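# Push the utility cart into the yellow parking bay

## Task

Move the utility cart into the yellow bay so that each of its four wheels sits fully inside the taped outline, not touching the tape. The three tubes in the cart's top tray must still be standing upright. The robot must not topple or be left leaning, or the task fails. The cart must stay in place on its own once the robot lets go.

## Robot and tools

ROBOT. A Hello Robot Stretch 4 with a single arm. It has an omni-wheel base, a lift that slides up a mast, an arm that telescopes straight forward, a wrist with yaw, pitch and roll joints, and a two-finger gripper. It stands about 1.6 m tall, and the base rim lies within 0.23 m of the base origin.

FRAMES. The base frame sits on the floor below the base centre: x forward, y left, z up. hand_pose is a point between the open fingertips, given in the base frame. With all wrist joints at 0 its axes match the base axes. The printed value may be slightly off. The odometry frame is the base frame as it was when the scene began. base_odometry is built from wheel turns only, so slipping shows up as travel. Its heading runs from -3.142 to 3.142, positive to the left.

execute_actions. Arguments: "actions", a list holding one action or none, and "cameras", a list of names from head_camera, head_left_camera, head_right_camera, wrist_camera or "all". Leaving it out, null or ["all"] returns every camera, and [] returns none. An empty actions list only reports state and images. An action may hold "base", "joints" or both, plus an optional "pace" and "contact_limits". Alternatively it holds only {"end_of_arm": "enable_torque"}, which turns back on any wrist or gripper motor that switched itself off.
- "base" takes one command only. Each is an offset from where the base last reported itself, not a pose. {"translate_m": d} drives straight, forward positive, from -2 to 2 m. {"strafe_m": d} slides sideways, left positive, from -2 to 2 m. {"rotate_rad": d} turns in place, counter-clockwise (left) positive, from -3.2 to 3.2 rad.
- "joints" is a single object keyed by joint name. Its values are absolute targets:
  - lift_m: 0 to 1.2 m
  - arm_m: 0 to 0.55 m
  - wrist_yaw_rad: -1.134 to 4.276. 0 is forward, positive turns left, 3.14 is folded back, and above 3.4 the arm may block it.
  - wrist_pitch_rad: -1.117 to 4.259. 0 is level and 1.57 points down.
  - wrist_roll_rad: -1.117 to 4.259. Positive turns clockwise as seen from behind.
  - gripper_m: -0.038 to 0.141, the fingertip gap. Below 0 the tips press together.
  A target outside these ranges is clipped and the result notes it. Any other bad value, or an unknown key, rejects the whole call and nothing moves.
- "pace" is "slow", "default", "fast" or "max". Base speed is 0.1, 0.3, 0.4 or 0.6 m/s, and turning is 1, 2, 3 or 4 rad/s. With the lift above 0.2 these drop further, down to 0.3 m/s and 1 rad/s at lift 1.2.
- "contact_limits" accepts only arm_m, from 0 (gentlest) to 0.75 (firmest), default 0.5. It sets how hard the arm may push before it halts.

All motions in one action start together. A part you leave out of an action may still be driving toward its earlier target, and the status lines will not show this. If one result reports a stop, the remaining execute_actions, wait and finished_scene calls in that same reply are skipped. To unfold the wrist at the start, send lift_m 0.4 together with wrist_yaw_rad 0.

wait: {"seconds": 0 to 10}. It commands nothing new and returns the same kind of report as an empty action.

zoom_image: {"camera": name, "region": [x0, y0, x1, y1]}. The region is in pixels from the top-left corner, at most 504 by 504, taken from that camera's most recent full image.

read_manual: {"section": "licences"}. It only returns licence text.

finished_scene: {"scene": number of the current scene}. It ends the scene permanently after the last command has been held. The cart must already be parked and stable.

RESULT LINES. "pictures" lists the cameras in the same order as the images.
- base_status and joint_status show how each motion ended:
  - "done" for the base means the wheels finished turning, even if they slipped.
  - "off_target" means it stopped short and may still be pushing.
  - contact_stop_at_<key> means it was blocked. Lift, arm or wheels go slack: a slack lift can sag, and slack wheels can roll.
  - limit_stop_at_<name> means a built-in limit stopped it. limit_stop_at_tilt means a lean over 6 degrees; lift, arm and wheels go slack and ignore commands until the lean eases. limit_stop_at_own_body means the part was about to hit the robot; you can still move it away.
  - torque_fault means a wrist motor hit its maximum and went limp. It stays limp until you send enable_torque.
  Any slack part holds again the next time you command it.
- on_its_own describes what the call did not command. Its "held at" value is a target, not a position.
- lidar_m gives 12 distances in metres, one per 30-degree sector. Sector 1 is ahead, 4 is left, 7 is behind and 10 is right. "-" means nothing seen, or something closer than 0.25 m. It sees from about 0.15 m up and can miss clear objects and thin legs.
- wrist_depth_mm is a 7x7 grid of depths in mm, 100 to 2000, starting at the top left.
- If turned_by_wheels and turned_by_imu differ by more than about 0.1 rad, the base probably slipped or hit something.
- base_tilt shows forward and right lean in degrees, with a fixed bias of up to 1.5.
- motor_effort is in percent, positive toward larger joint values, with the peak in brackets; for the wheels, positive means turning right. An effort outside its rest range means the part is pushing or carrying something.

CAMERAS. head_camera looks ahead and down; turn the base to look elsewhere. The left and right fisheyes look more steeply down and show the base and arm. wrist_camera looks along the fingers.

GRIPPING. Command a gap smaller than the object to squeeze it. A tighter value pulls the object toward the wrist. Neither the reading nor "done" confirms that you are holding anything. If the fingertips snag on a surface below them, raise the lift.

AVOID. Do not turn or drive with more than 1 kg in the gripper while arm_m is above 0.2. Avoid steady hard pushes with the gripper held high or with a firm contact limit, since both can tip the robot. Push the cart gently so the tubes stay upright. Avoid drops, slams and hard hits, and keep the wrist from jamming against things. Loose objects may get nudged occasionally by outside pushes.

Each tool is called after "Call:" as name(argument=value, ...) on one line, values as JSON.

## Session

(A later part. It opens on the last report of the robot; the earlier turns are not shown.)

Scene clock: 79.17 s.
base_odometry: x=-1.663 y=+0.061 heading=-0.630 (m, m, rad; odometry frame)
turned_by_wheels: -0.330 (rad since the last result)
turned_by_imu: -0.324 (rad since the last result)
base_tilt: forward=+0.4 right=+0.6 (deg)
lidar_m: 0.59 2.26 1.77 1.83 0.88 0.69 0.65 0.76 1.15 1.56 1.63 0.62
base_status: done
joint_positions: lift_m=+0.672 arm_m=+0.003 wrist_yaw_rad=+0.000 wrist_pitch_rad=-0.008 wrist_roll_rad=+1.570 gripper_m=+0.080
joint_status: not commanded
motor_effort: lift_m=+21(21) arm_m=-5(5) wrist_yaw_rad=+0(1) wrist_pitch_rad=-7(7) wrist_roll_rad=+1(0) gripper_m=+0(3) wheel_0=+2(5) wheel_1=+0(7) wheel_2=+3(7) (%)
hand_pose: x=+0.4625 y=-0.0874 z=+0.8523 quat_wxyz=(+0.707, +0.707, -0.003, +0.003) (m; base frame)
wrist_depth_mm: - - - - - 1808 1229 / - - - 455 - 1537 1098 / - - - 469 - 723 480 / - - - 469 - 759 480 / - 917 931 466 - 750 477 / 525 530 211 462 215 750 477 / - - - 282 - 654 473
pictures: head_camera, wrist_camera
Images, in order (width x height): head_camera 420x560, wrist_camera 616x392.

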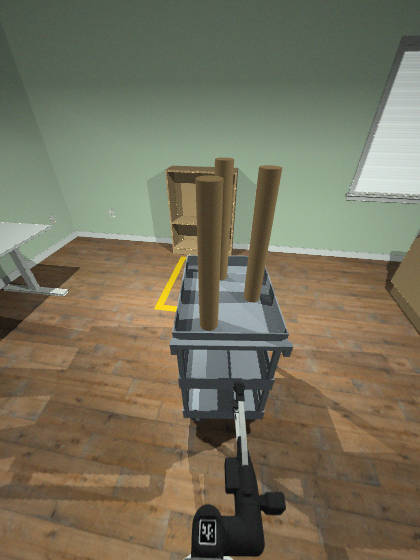

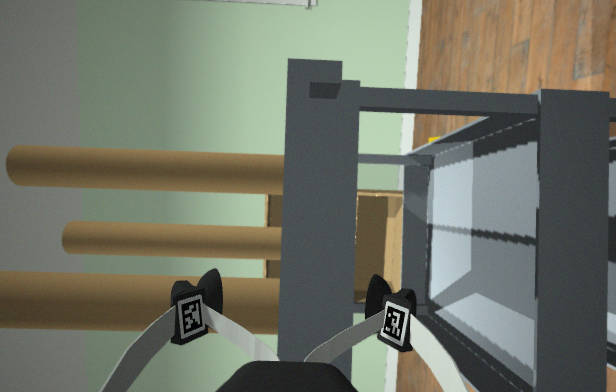

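Call:
execute_actions(actions=[{"base":{"translate_m":0.1},"joints":{"arm_m":0.108},"pace":"slow"}], cameras=["wrist_camera"])

Call:
execute_actions(actions=[{"joints":{"gripper_m":-0.005}}], cameras=["wrist_camera"])

Call:
execute_actions(actions=[{"base":{"translate_m":0.5},"pace":"slow"}])

Scene clock: 86.63 s.
base_odometry: x=-1.583 y=+0.002 heading=-0.630 (m, m, rad; odometry frame)
turned_by_wheels: +0.000 (rad since the last result)
turned_by_imu: +0.002 (rad since the last result)
base_tilt: forward=+0.4 right=+0.8 (deg)
lidar_m: 0.49 0.54 1.72 1.81 1.02 0.79 0.76 0.82 1.30 1.54 1.67 0.55
base_status: done
joint_positions: lift_m=+0.672 arm_m=+0.107 wrist_yaw_rad=+0.000 wrist_pitch_rad=-0.008 wrist_roll_rad=+1.570 gripper_m=+0.080
joint_status: all done
motor_effort: lift_m=+20(20) arm_m=+5(2) wrist_yaw_rad=+2(2) wrist_pitch_rad=-6(7) wrist_roll_rad=+0(1) gripper_m=+0(2) wheel_0=+2(5) wheel_1=+2(4) wheel_2=-3(7) (%)
hand_pose: x=+0.5665 y=-0.0874 z=+0.8523 quat_wxyz=(+0.707, +0.707, -0.003, +0.003) (m; base frame)
wrist_depth_mm: - - - 250 267 276 278 / - - - 264 266 1756 525 / 525 535 539 203 265 715 535 / - - - 202 264 759 525 / 707 707 715 201 264 750 525 / - - 211 200 215 741 521 / 325 327 330 181 259 647 517
pictures: wrist_camera
Images, in order (width x height): wrist_camera 616x392.

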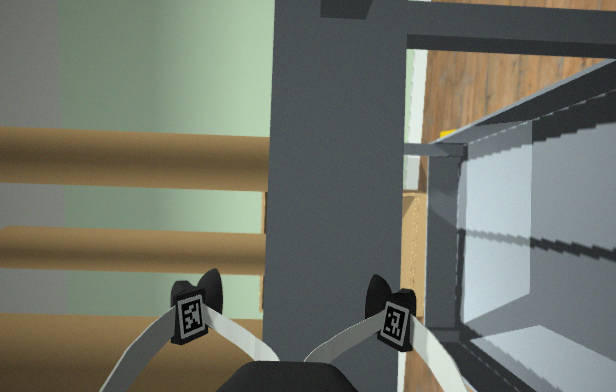

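Scene clock: 88.27 s.
base_odometry: x=-1.583 y=+0.002 heading=-0.630 (m, m, rad; odometry frame)
turned_by_wheels: +0.000 (rad since the last result)
turned_by_imu: +0.001 (rad since the last result)
base_tilt: forward=+0.4 right=+0.8 (deg)
lidar_m: 0.51 0.56 1.71 1.85 1.03 0.78 0.79 0.83 1.30 1.56 1.67 0.55
base_status: not commanded
joint_positions: lift_m=+0.672 arm_m=+0.108 wrist_yaw_rad=+0.003 wrist_pitch_rad=-0.011 wrist_roll_rad=+1.570 gripper_m=-0.005
joint_status: all done
motor_effort: lift_m=+21(21) arm_m=+2(5) wrist_yaw_rad=-6(5) wrist_pitch_rad=+2(7) wrist_roll_rad=+1(1) gripper_m=-22(25) wheel_0=+1(2) wheel_1=+2(2) wheel_2=-1(4) (%)
hand_pose: x=+0.5672 y=-0.0865 z=+0.8533 quat_wxyz=(+0.707, +0.707, -0.003, +0.005) (m; base frame)
wrist_depth_mm: - - - 198 258 268 270 / - - - 196 258 1756 535 / 512 521 530 196 257 732 535 / - - - 255 256 759 530 / 699 699 707 194 256 759 535 / - - 200 193 255 750 521 / 322 158 324 193 253 654 521
pictures: wrist_camera
Images, in order (width x height): wrist_camera 616x392.

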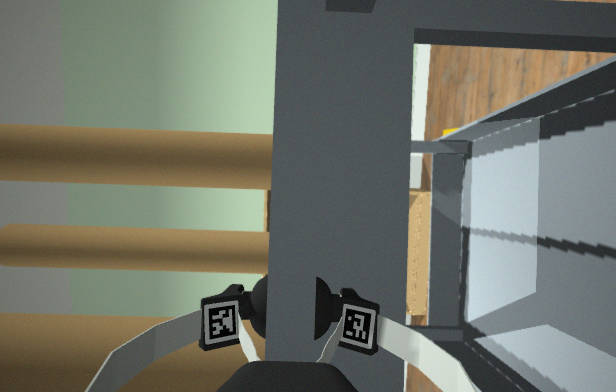

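Scene clock: 94.53 s.
base_odometry: x=-1.179 y=-0.292 heading=-0.629 (m, m, rad; odometry frame)
turned_by_wheels: +0.001 (rad since the last result)
turned_by_imu: +0.005 (rad since the last result)
base_tilt: forward=+0.4 right=+0.8 (deg)
lidar_m: 0.48 0.48 1.64 1.62 1.64 1.29 1.27 1.40 2.14 1.56 1.74 0.56
base_status: done
joint_positions: lift_m=+0.672 arm_m=+0.108 wrist_yaw_rad=+0.002 wrist_pitch_rad=-0.011 wrist_roll_rad=+1.570 gripper_m=-0.005
joint_status: not commanded
motor_effort: lift_m=+20(21) arm_m=+2(2) wrist_yaw_rad=-5(19) wrist_pitch_rad=+3(4) wrist_roll_rad=+0(1) gripper_m=-16(19) wheel_0=+6(7) wheel_1=+2(6) wheel_2=-1(12) (%)
hand_pose: x=+0.5671 y=-0.0867 z=+0.8534 quat_wxyz=(+0.707, +0.707, -0.003, +0.005) (m; base frame)
wrist_depth_mm: 1983 - - 223 291 1537 1160 / - - - 216 283 1576 427 / - - - 268 276 1756 504 / 530 535 539 262 267 732 539 / - - - 198 260 768 530 / 683 691 200 192 253 750 530 / 320 159 319 187 242 661 521
pictures: head_camera, head_left_camera, head_right_camera, wrist_camera
Images, in order (width x height): head_camera 420x560, head_left_camera 420x672, head_right_camera 420x672, wrist_camera 616x392.

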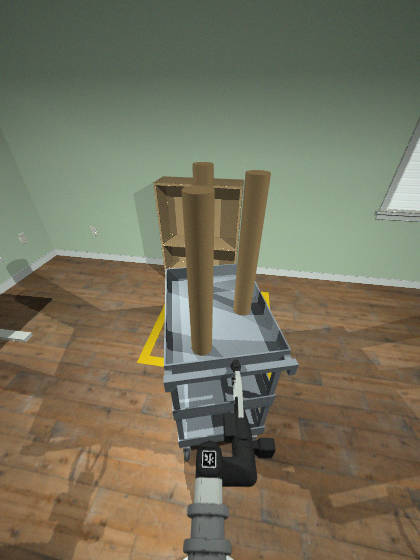

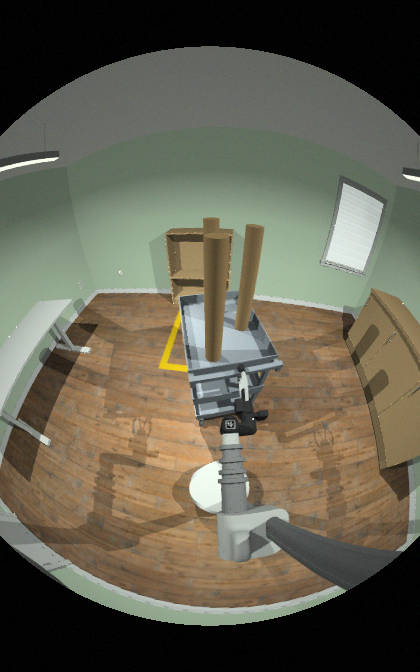

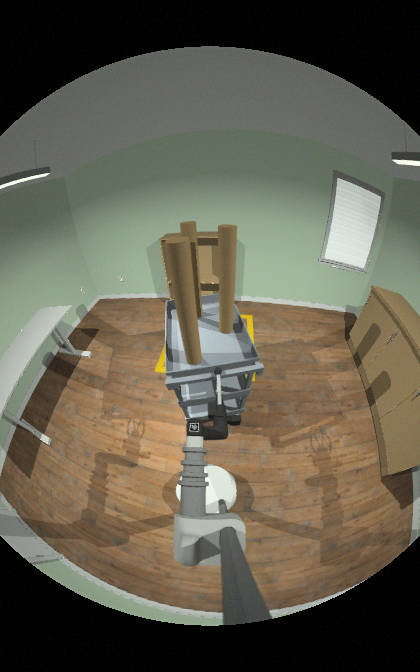

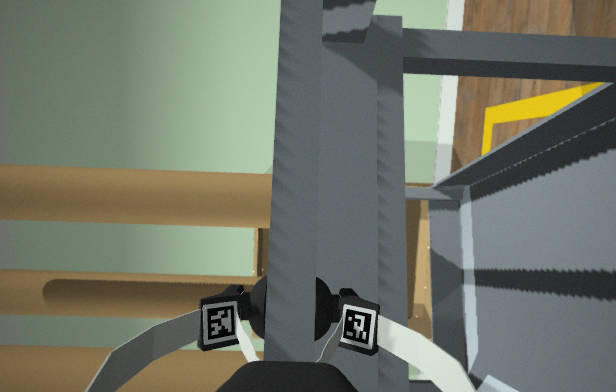

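Call:
execute_actions(actions=[{"base":{"strafe_m":0.21},"pace":"slow"}], cameras=["head_camera"])

Call:
execute_actions(actions=[{"base":{"translate_m":0.3},"pace":"slow"}], cameras=["head_camera","wrist_camera","head_right_camera"])

Scene clock: 102.13 s.
base_odometry: x=-1.055 y=-0.122 heading=-0.629 (m, m, rad; odometry frame)
turned_by_wheels: +0.000 (rad since the last result)
turned_by_imu: +0.001 (rad since the last result)
base_tilt: forward=+0.5 right=+0.8 (deg)
lidar_m: 0.53 1.90 1.45 1.40 1.55 1.25 1.24 1.34 2.10 1.77 1.99 0.52
base_status: done
joint_positions: lift_m=+0.672 arm_m=+0.108 wrist_yaw_rad=-0.003 wrist_pitch_rad=-0.011 wrist_roll_rad=+1.570 gripper_m=-0.005
joint_status: not commanded
motor_effort: lift_m=+20(21) arm_m=+2(2) wrist_yaw_rad=+9(26) wrist_pitch_rad=+3(3) wrist_roll_rad=+1(1) gripper_m=-17(18) wheel_0=-3(10) wheel_1=+0(6) wheel_2=+0(2) (%)
hand_pose: x=+0.5667 y=-0.0882 z=+0.8533 quat_wxyz=(+0.707, +0.707, -0.005, +0.003) (m; base frame)
wrist_depth_mm: - - - 175 233 1661 768 / - - - 178 236 798 525 / 512 508 508 181 242 778 539 / 699 699 715 185 247 768 535 / - - - 189 251 759 530 / 343 347 199 192 255 707 525 / 336 158 336 193 260 621 521
pictures: head_camera
Images, in order (width x height): head_camera 420x560.

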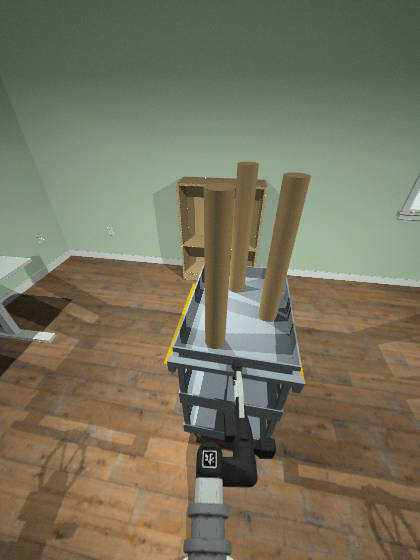

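Scene clock: 106.43 s.
base_odometry: x=-0.812 y=-0.299 heading=-0.629 (m, m, rad; odometry frame)
turned_by_wheels: +0.001 (rad since the last result)
turned_by_imu: +0.004 (rad since the last result)
base_tilt: forward=+0.5 right=+0.7 (deg)
lidar_m: 0.51 0.55 1.41 1.38 1.96 1.58 1.55 1.69 1.86 1.81 2.01 0.53
base_status: done
joint_positions: lift_m=+0.672 arm_m=+0.108 wrist_yaw_rad=+0.004 wrist_pitch_rad=-0.011 wrist_roll_rad=+1.570 gripper_m=-0.005
joint_status: not commanded
motor_effort: lift_m=+20(20) arm_m=+2(2) wrist_yaw_rad=-10(15) wrist_pitch_rad=+3(4) wrist_roll_rad=+2(1) gripper_m=-13(20) wheel_0=+4(7) wheel_1=+4(6) wheel_2=+0(10) (%)
hand_pose: x=+0.5673 y=-0.0863 z=+0.8534 quat_wxyz=(+0.707, +0.707, -0.003, +0.005) (m; base frame)
wrist_depth_mm: 1708 1756 1756 180 239 1464 267 / 1808 1756 1808 182 241 1756 508 / 500 504 508 182 243 778 535 / 1863 1808 1921 185 246 768 535 / 1863 1921 1863 186 247 759 530 / 351 357 198 187 249 759 521 / 322 159 324 188 252 627 521
pictures: head_camera, head_right_camera, wrist_camera
Images, in order (width x height): head_camera 420x560, head_right_camera 420x672, wrist_camera 616x392.

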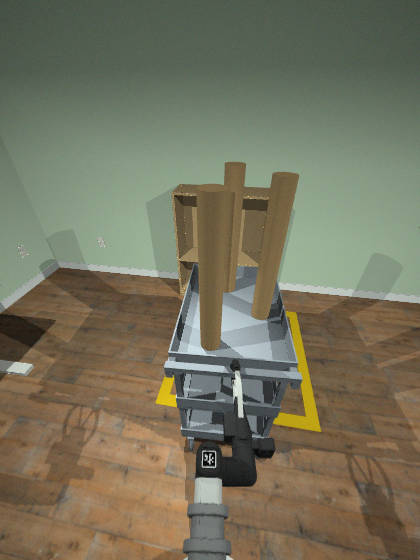

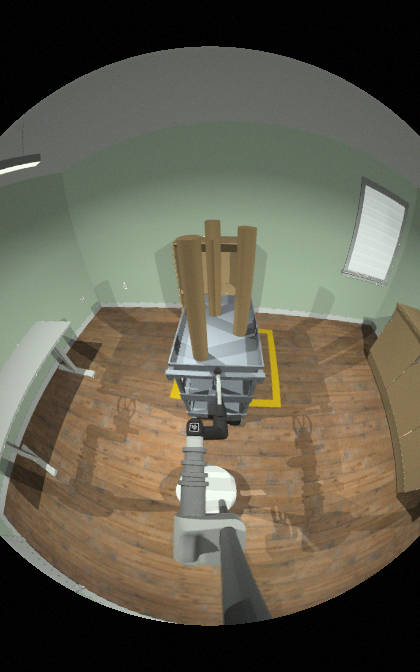

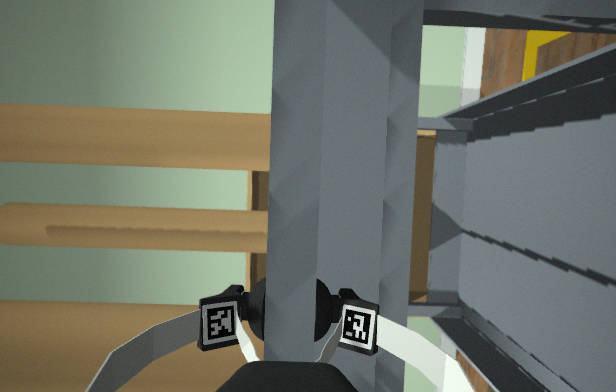

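Call:
execute_actions(actions=[{"base":{"translate_m":0.37},"pace":"slow"}], cameras=["head_camera","wrist_camera"])

Call:
execute_actions(actions=[{"joints":{"gripper_m":0.08}}], cameras=[])

Call:
execute_actions(actions=[{"base":{"translate_m":-0.3}}], cameras=["head_camera"])

Call:
execute_actions(actions=[{"base":{"strafe_m":0.5}}], cameras=["head_camera","head_left_camera"])

Scene clock: 117.10 s.
base_odometry: x=-0.513 y=-0.516 heading=-0.628 (m, m, rad; odometry frame)
turned_by_wheels: +0.000 (rad since the last result)
turned_by_imu: +0.005 (rad since the last result)
base_tilt: forward=+0.5 right=+0.8 (deg)
lidar_m: 0.46 0.50 1.39 1.35 1.48 1.95 1.91 2.09 1.89 1.85 2.08 0.54
base_status: done
joint_positions: lift_m=+0.672 arm_m=+0.108 wrist_yaw_rad=+0.002 wrist_pitch_rad=-0.011 wrist_roll_rad=+1.570 gripper_m=-0.005
joint_status: not commanded
motor_effort: lift_m=+21(21) arm_m=+2(2) wrist_yaw_rad=-5(9) wrist_pitch_rad=+4(3) wrist_roll_rad=+1(1) gripper_m=-15(16) wheel_0=+4(8) wheel_1=+4(6) wheel_2=-3(8) (%)
hand_pose: x=+0.5671 y=-0.0869 z=+0.8534 quat_wxyz=(+0.707, +0.707, -0.003, +0.005) (m; base frame)
wrist_depth_mm: 1397 1430 1397 198 262 272 272 / 1430 1430 1430 196 258 1430 1138 / 535 1464 1281 193 256 778 530 / 1499 539 535 191 253 768 535 / 691 699 707 189 250 759 530 / 1499 1499 196 187 248 741 525 / 314 158 314 185 242 683 521
pictures: head_camera, wrist_camera
Images, in order (width x height): head_camera 420x560, wrist_camera 616x392.

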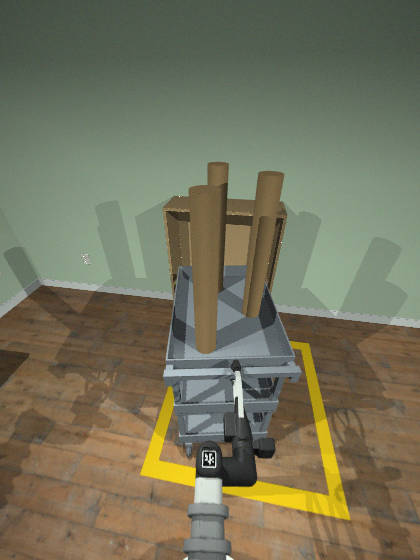

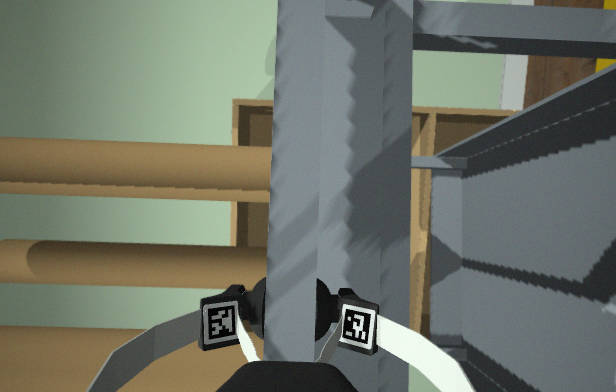

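Scene clock: 118.73 s.
base_odometry: x=-0.513 y=-0.516 heading=-0.629 (m, m, rad; odometry frame)
turned_by_wheels: +0.000 (rad since the last result)
turned_by_imu: +0.000 (rad since the last result)
base_tilt: forward=+0.5 right=+0.7 (deg)
lidar_m: 0.50 0.54 1.39 1.35 1.45 1.96 1.92 2.11 1.90 1.88 2.07 0.55
base_status: not commanded
joint_positions: lift_m=+0.672 arm_m=+0.108 wrist_yaw_rad=+0.000 wrist_pitch_rad=-0.008 wrist_roll_rad=+1.570 gripper_m=+0.080
joint_status: all done
motor_effort: lift_m=+20(20) arm_m=+2(2) wrist_yaw_rad=-1(3) wrist_pitch_rad=-6(6) wrist_roll_rad=+1(1) gripper_m=-5(15) wheel_0=+3(4) wheel_1=+3(4) wheel_2=-3(3) (%)
hand_pose: x=+0.5670 y=-0.0873 z=+0.8524 quat_wxyz=(+0.707, +0.707, -0.003, +0.003) (m; base frame)
wrist_depth_mm: 1366 1397 1397 246 271 281 282 / 1430 1464 1430 264 268 1464 480 / 1430 1464 1336 201 265 759 525 / 544 539 539 198 262 759 525 / 691 707 715 196 257 750 525 / 1537 1537 212 193 214 750 521 / 320 317 324 177 251 691 512
pictures: none
No camera images: the call's "cameras" was empty. Leave "cameras" out to get every camera's image.

Scene clock: 121.20 s.
base_odometry: x=-0.756 y=-0.340 heading=-0.629 (m, m, rad; odometry frame)
turned_by_wheels: +0.000 (rad since the last result)
turned_by_imu: +0.000 (rad since the last result)
base_tilt: forward=+0.5 right=+0.7 (deg)
lidar_m: 0.79 2.26 1.42 1.38 1.47 1.64 1.61 1.76 1.86 1.84 2.05 0.85
base_status: done
joint_positions: lift_m=+0.672 arm_m=+0.108 wrist_yaw_rad=+0.000 wrist_pitch_rad=-0.008 wrist_roll_rad=+1.570 gripper_m=+0.080
joint_status: not commanded
motor_effort: lift_m=+21(21) arm_m=+2(2) wrist_yaw_rad=+2(1) wrist_pitch_rad=-6(7) wrist_roll_rad=+1(1) gripper_m=-1(4) wheel_0=-1(6) wheel_1=-2(7) wheel_2=+1(9) (%)
hand_pose: x=+0.5670 y=-0.0874 z=+0.8524 quat_wxyz=(+0.707, +0.707, -0.003, +0.003) (m; base frame)
wrist_depth_mm: 1661 1708 1708 1708 1756 1708 1229 / 1708 1708 1708 1708 1756 1756 1182 / 1756 1756 1756 574 1060 591 715 / 1756 842 831 564 1182 759 891 / 1756 1008 1008 554 1182 750 904 / 621 615 211 549 215 750 891 / 1863 1863 1921 324 1921 647 668
pictures: head_camera
Images, in order (width x height): head_camera 420x560.

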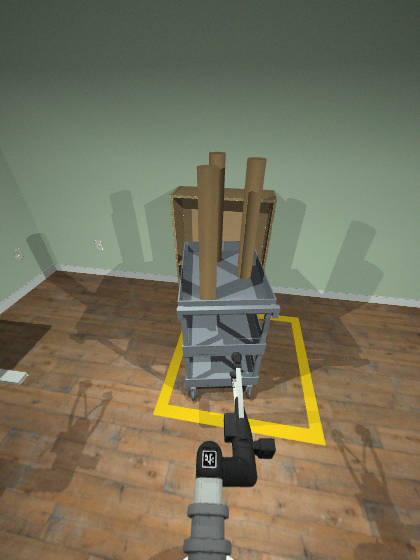

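Scene clock: 124.20 s.
base_odometry: x=-0.462 y=+0.065 heading=-0.629 (m, m, rad; odometry frame)
turned_by_wheels: +0.000 (rad since the last result)
turned_by_imu: +0.002 (rad since the last result)
base_tilt: forward=+0.4 right=+0.7 (deg)
lidar_m: 1.26 1.19 0.90 0.86 0.96 1.59 1.54 1.70 2.39 2.32 2.58 0.88
base_status: done
joint_positions: lift_m=+0.672 arm_m=+0.108 wrist_yaw_rad=+0.000 wrist_pitch_rad=-0.008 wrist_roll_rad=+1.570 gripper_m=+0.080
joint_status: not commanded
motor_effort: lift_m=+21(21) arm_m=+3(2) wrist_yaw_rad=+3(3) wrist_pitch_rad=-6(6) wrist_roll_rad=+1(1) gripper_m=-2(2) wheel_0=+1(10) wheel_1=+0(9) wheel_2=+0(0) (%)
hand_pose: x=+0.5669 y=-0.0874 z=+0.8524 quat_wxyz=(+0.707, +0.707, -0.003, +0.003) (m; base frame)
wrist_depth_mm: 1756 654 654 549 1182 778 732 / 1808 1756 1756 668 1182 634 759 / 1808 1808 1863 1808 1576 1182 1060 / 1863 1863 1863 1863 1808 1618 1182 / 1863 1921 1863 1921 1921 1708 1205 / 1921 1921 211 1921 214 1708 1182 / 1983 1921 1921 1060 1983 1576 1182
pictures: head_camera, head_left_camera
Images, in order (width x height): head_camera 420x560, head_left_camera 420x672.

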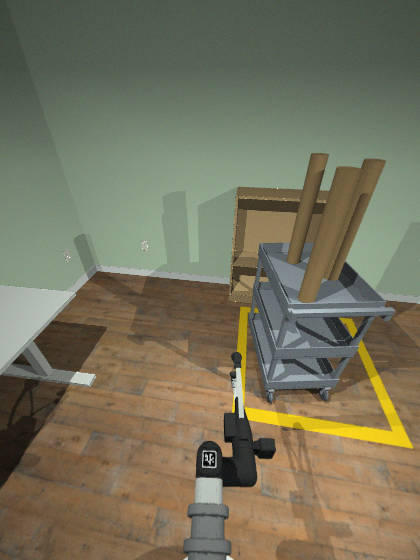

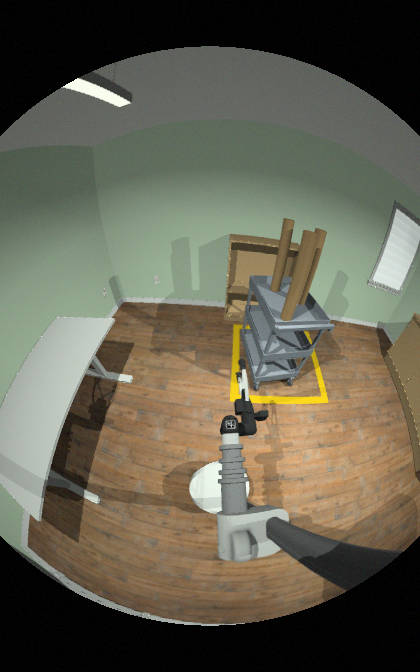

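Call:
zoom_image(camera="head_camera", region=[220,290,350,430])

Region (220, 290, 350, 430) of head_camera's 420x560 image, scaled by 3.600, with more detail than that image has; it fills the left 468 columns of this view, and the rest is white.

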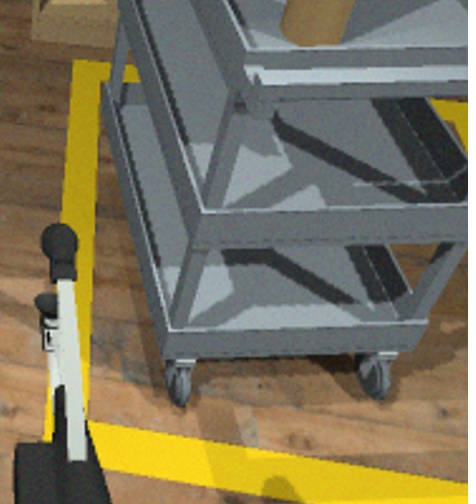

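Call:
execute_actions(actions=[{"base":{"translate_m":0.7},"joints":{"arm_m":0,"wrist_yaw_rad":1.5}}], cameras=["head_camera","head_left_camera"])

Call:
zoom_image(camera="head_left_camera", region=[220,350,340,480])

Scene clock: 134.90 s.
base_odometry: x=+0.104 y=-0.347 heading=-0.628 (m, m, rad; odometry frame)
turned_by_wheels: +0.000 (rad since the last result)
turned_by_imu: +0.004 (rad since the last result)
base_tilt: forward=+0.4 right=+0.7 (deg)
lidar_m: 1.17 1.58 0.84 0.78 0.88 1.40 2.26 2.46 2.45 0.46 0.32 0.45
base_status: done
joint_positions: lift_m=+0.672 arm_m=+0.003 wrist_yaw_rad=+1.500 wrist_pitch_rad=-0.008 wrist_roll_rad=+1.570 gripper_m=+0.080
joint_status: all done
joint sent to its limit — the command would take arm_m past its lower limit, so that joint was sent only as far as its limit.
motor_effort: lift_m=+20(21) arm_m=-5(6) wrist_yaw_rad=+1(10) wrist_pitch_rad=-7(7) wrist_roll_rad=+1(0) gripper_m=-4(4) wheel_0=+2(5) wheel_1=+1(6) wheel_2=+1(11) (%)
hand_pose: x=+0.2816 y=+0.2815 z=+0.8524 quat_wxyz=(+0.516, +0.519, +0.480, +0.484) (m; base frame)
wrist_depth_mm: 1537 1537 1537 1537 1576 1537 1229 / 1537 1537 1537 1537 1576 1576 1229 / 1537 1537 1537 1576 1576 1576 1205 / 1537 1537 1576 1576 1576 1618 1205 / 1576 1576 1618 1618 1138 1499 1118 / 1576 1618 211 1576 214 1618 1182 / 1576 1576 1618 530 1618 1576 1182
pictures: head_camera, head_left_camera
Images, in order (width x height): head_camera 420x560, head_left_camera 420x672.

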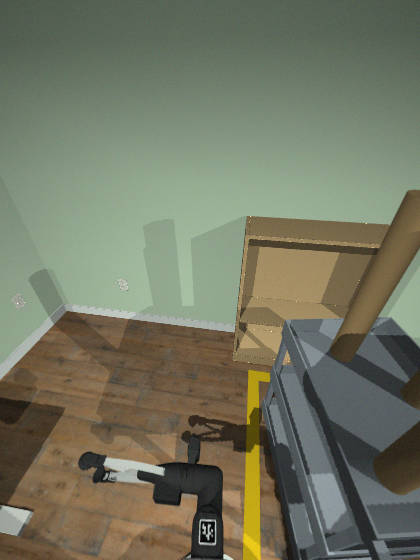

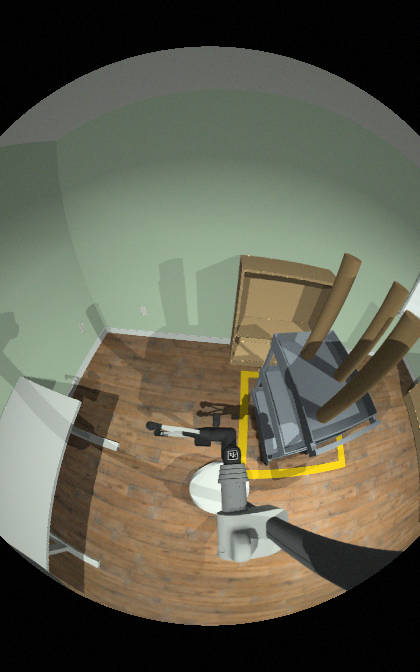

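Region (220, 350, 340, 480) of head_left_camera's 420x672 image, scaled by 3.877, with more detail than that image has; it fills the left 465 columns of this view, and the rest is white.

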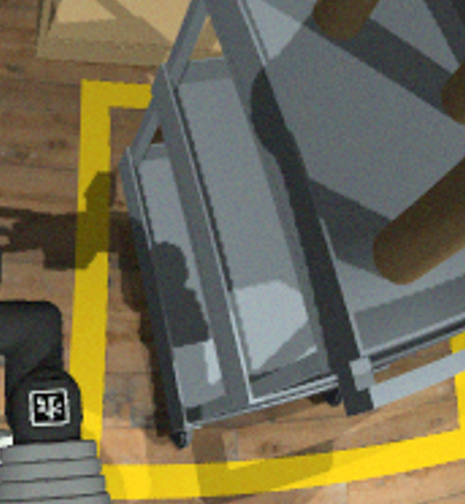

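Call:
execute_actions(actions=[{"base":{"strafe_m":0.3},"joints":{"lift_m":0.3,"wrist_yaw_rad":-0.6,"wrist_roll_rad":0,"wrist_pitch_rad":0.6}}], cameras=["head_camera","wrist_camera"])

Scene clock: 141.10 s.
base_odometry: x=+0.281 y=-0.104 heading=-0.628 (m, m, rad; odometry frame)
turned_by_wheels: +0.000 (rad since the last result)
turned_by_imu: +0.002 (rad since the last result)
base_tilt: forward=+0.5 right=+0.8 (deg)
lidar_m: 1.49 1.65 0.52 0.49 0.56 0.89 2.17 2.39 2.74 0.62 0.64 0.85
base_status: done
joint_positions: lift_m=+0.300 arm_m=+0.003 wrist_yaw_rad=-0.600 wrist_pitch_rad=+0.602 wrist_roll_rad=+0.000 gripper_m=+0.080
joint_status: all done
motor_effort: lift_m=+16(20) arm_m=-5(5) wrist_yaw_rad=+1(4) wrist_pitch_rad=-6(8) wrist_roll_rad=-1(3) gripper_m=-1(4) wheel_0=+1(8) wheel_1=+0(9) wheel_2=+1(1) (%)
hand_pose: x=+0.3209 y=-0.2064 z=+0.3151 quat_wxyz=(+0.912, +0.088, +0.283, -0.282) (m; base frame)
wrist_depth_mm: 1042 1118 1229 1366 1336 1708 - / 1098 1205 1229 1308 1308 1025 1863 / 1098 1118 1118 1160 759 842 831 / 854 866 891 891 842 597 654 / 699 707 723 732 741 732 512 / 591 603 212 621 215 634 640 / 517 508 512 343 521 544 549
pictures: head_camera, wrist_camera
Images, in order (width x height): head_camera 420x560, wrist_camera 616x392.

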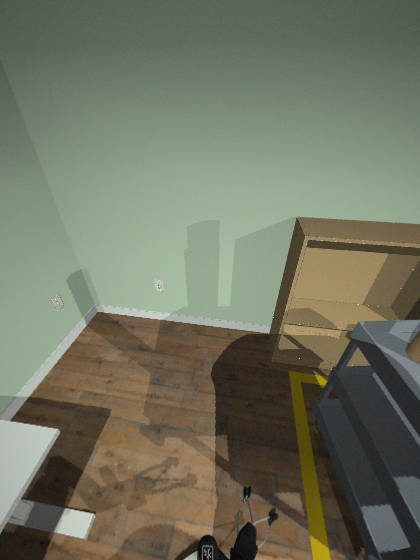

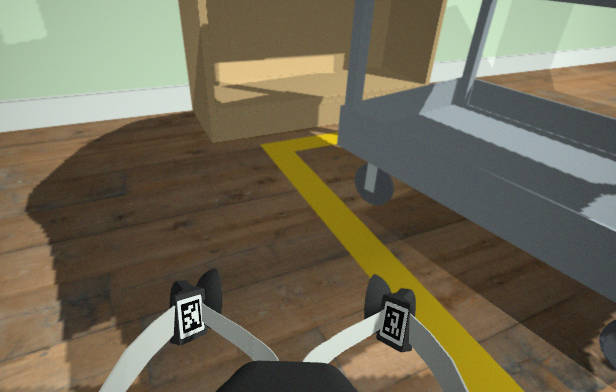

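Call:
finished_scene(scene=1)

The scene is finished: the task was done.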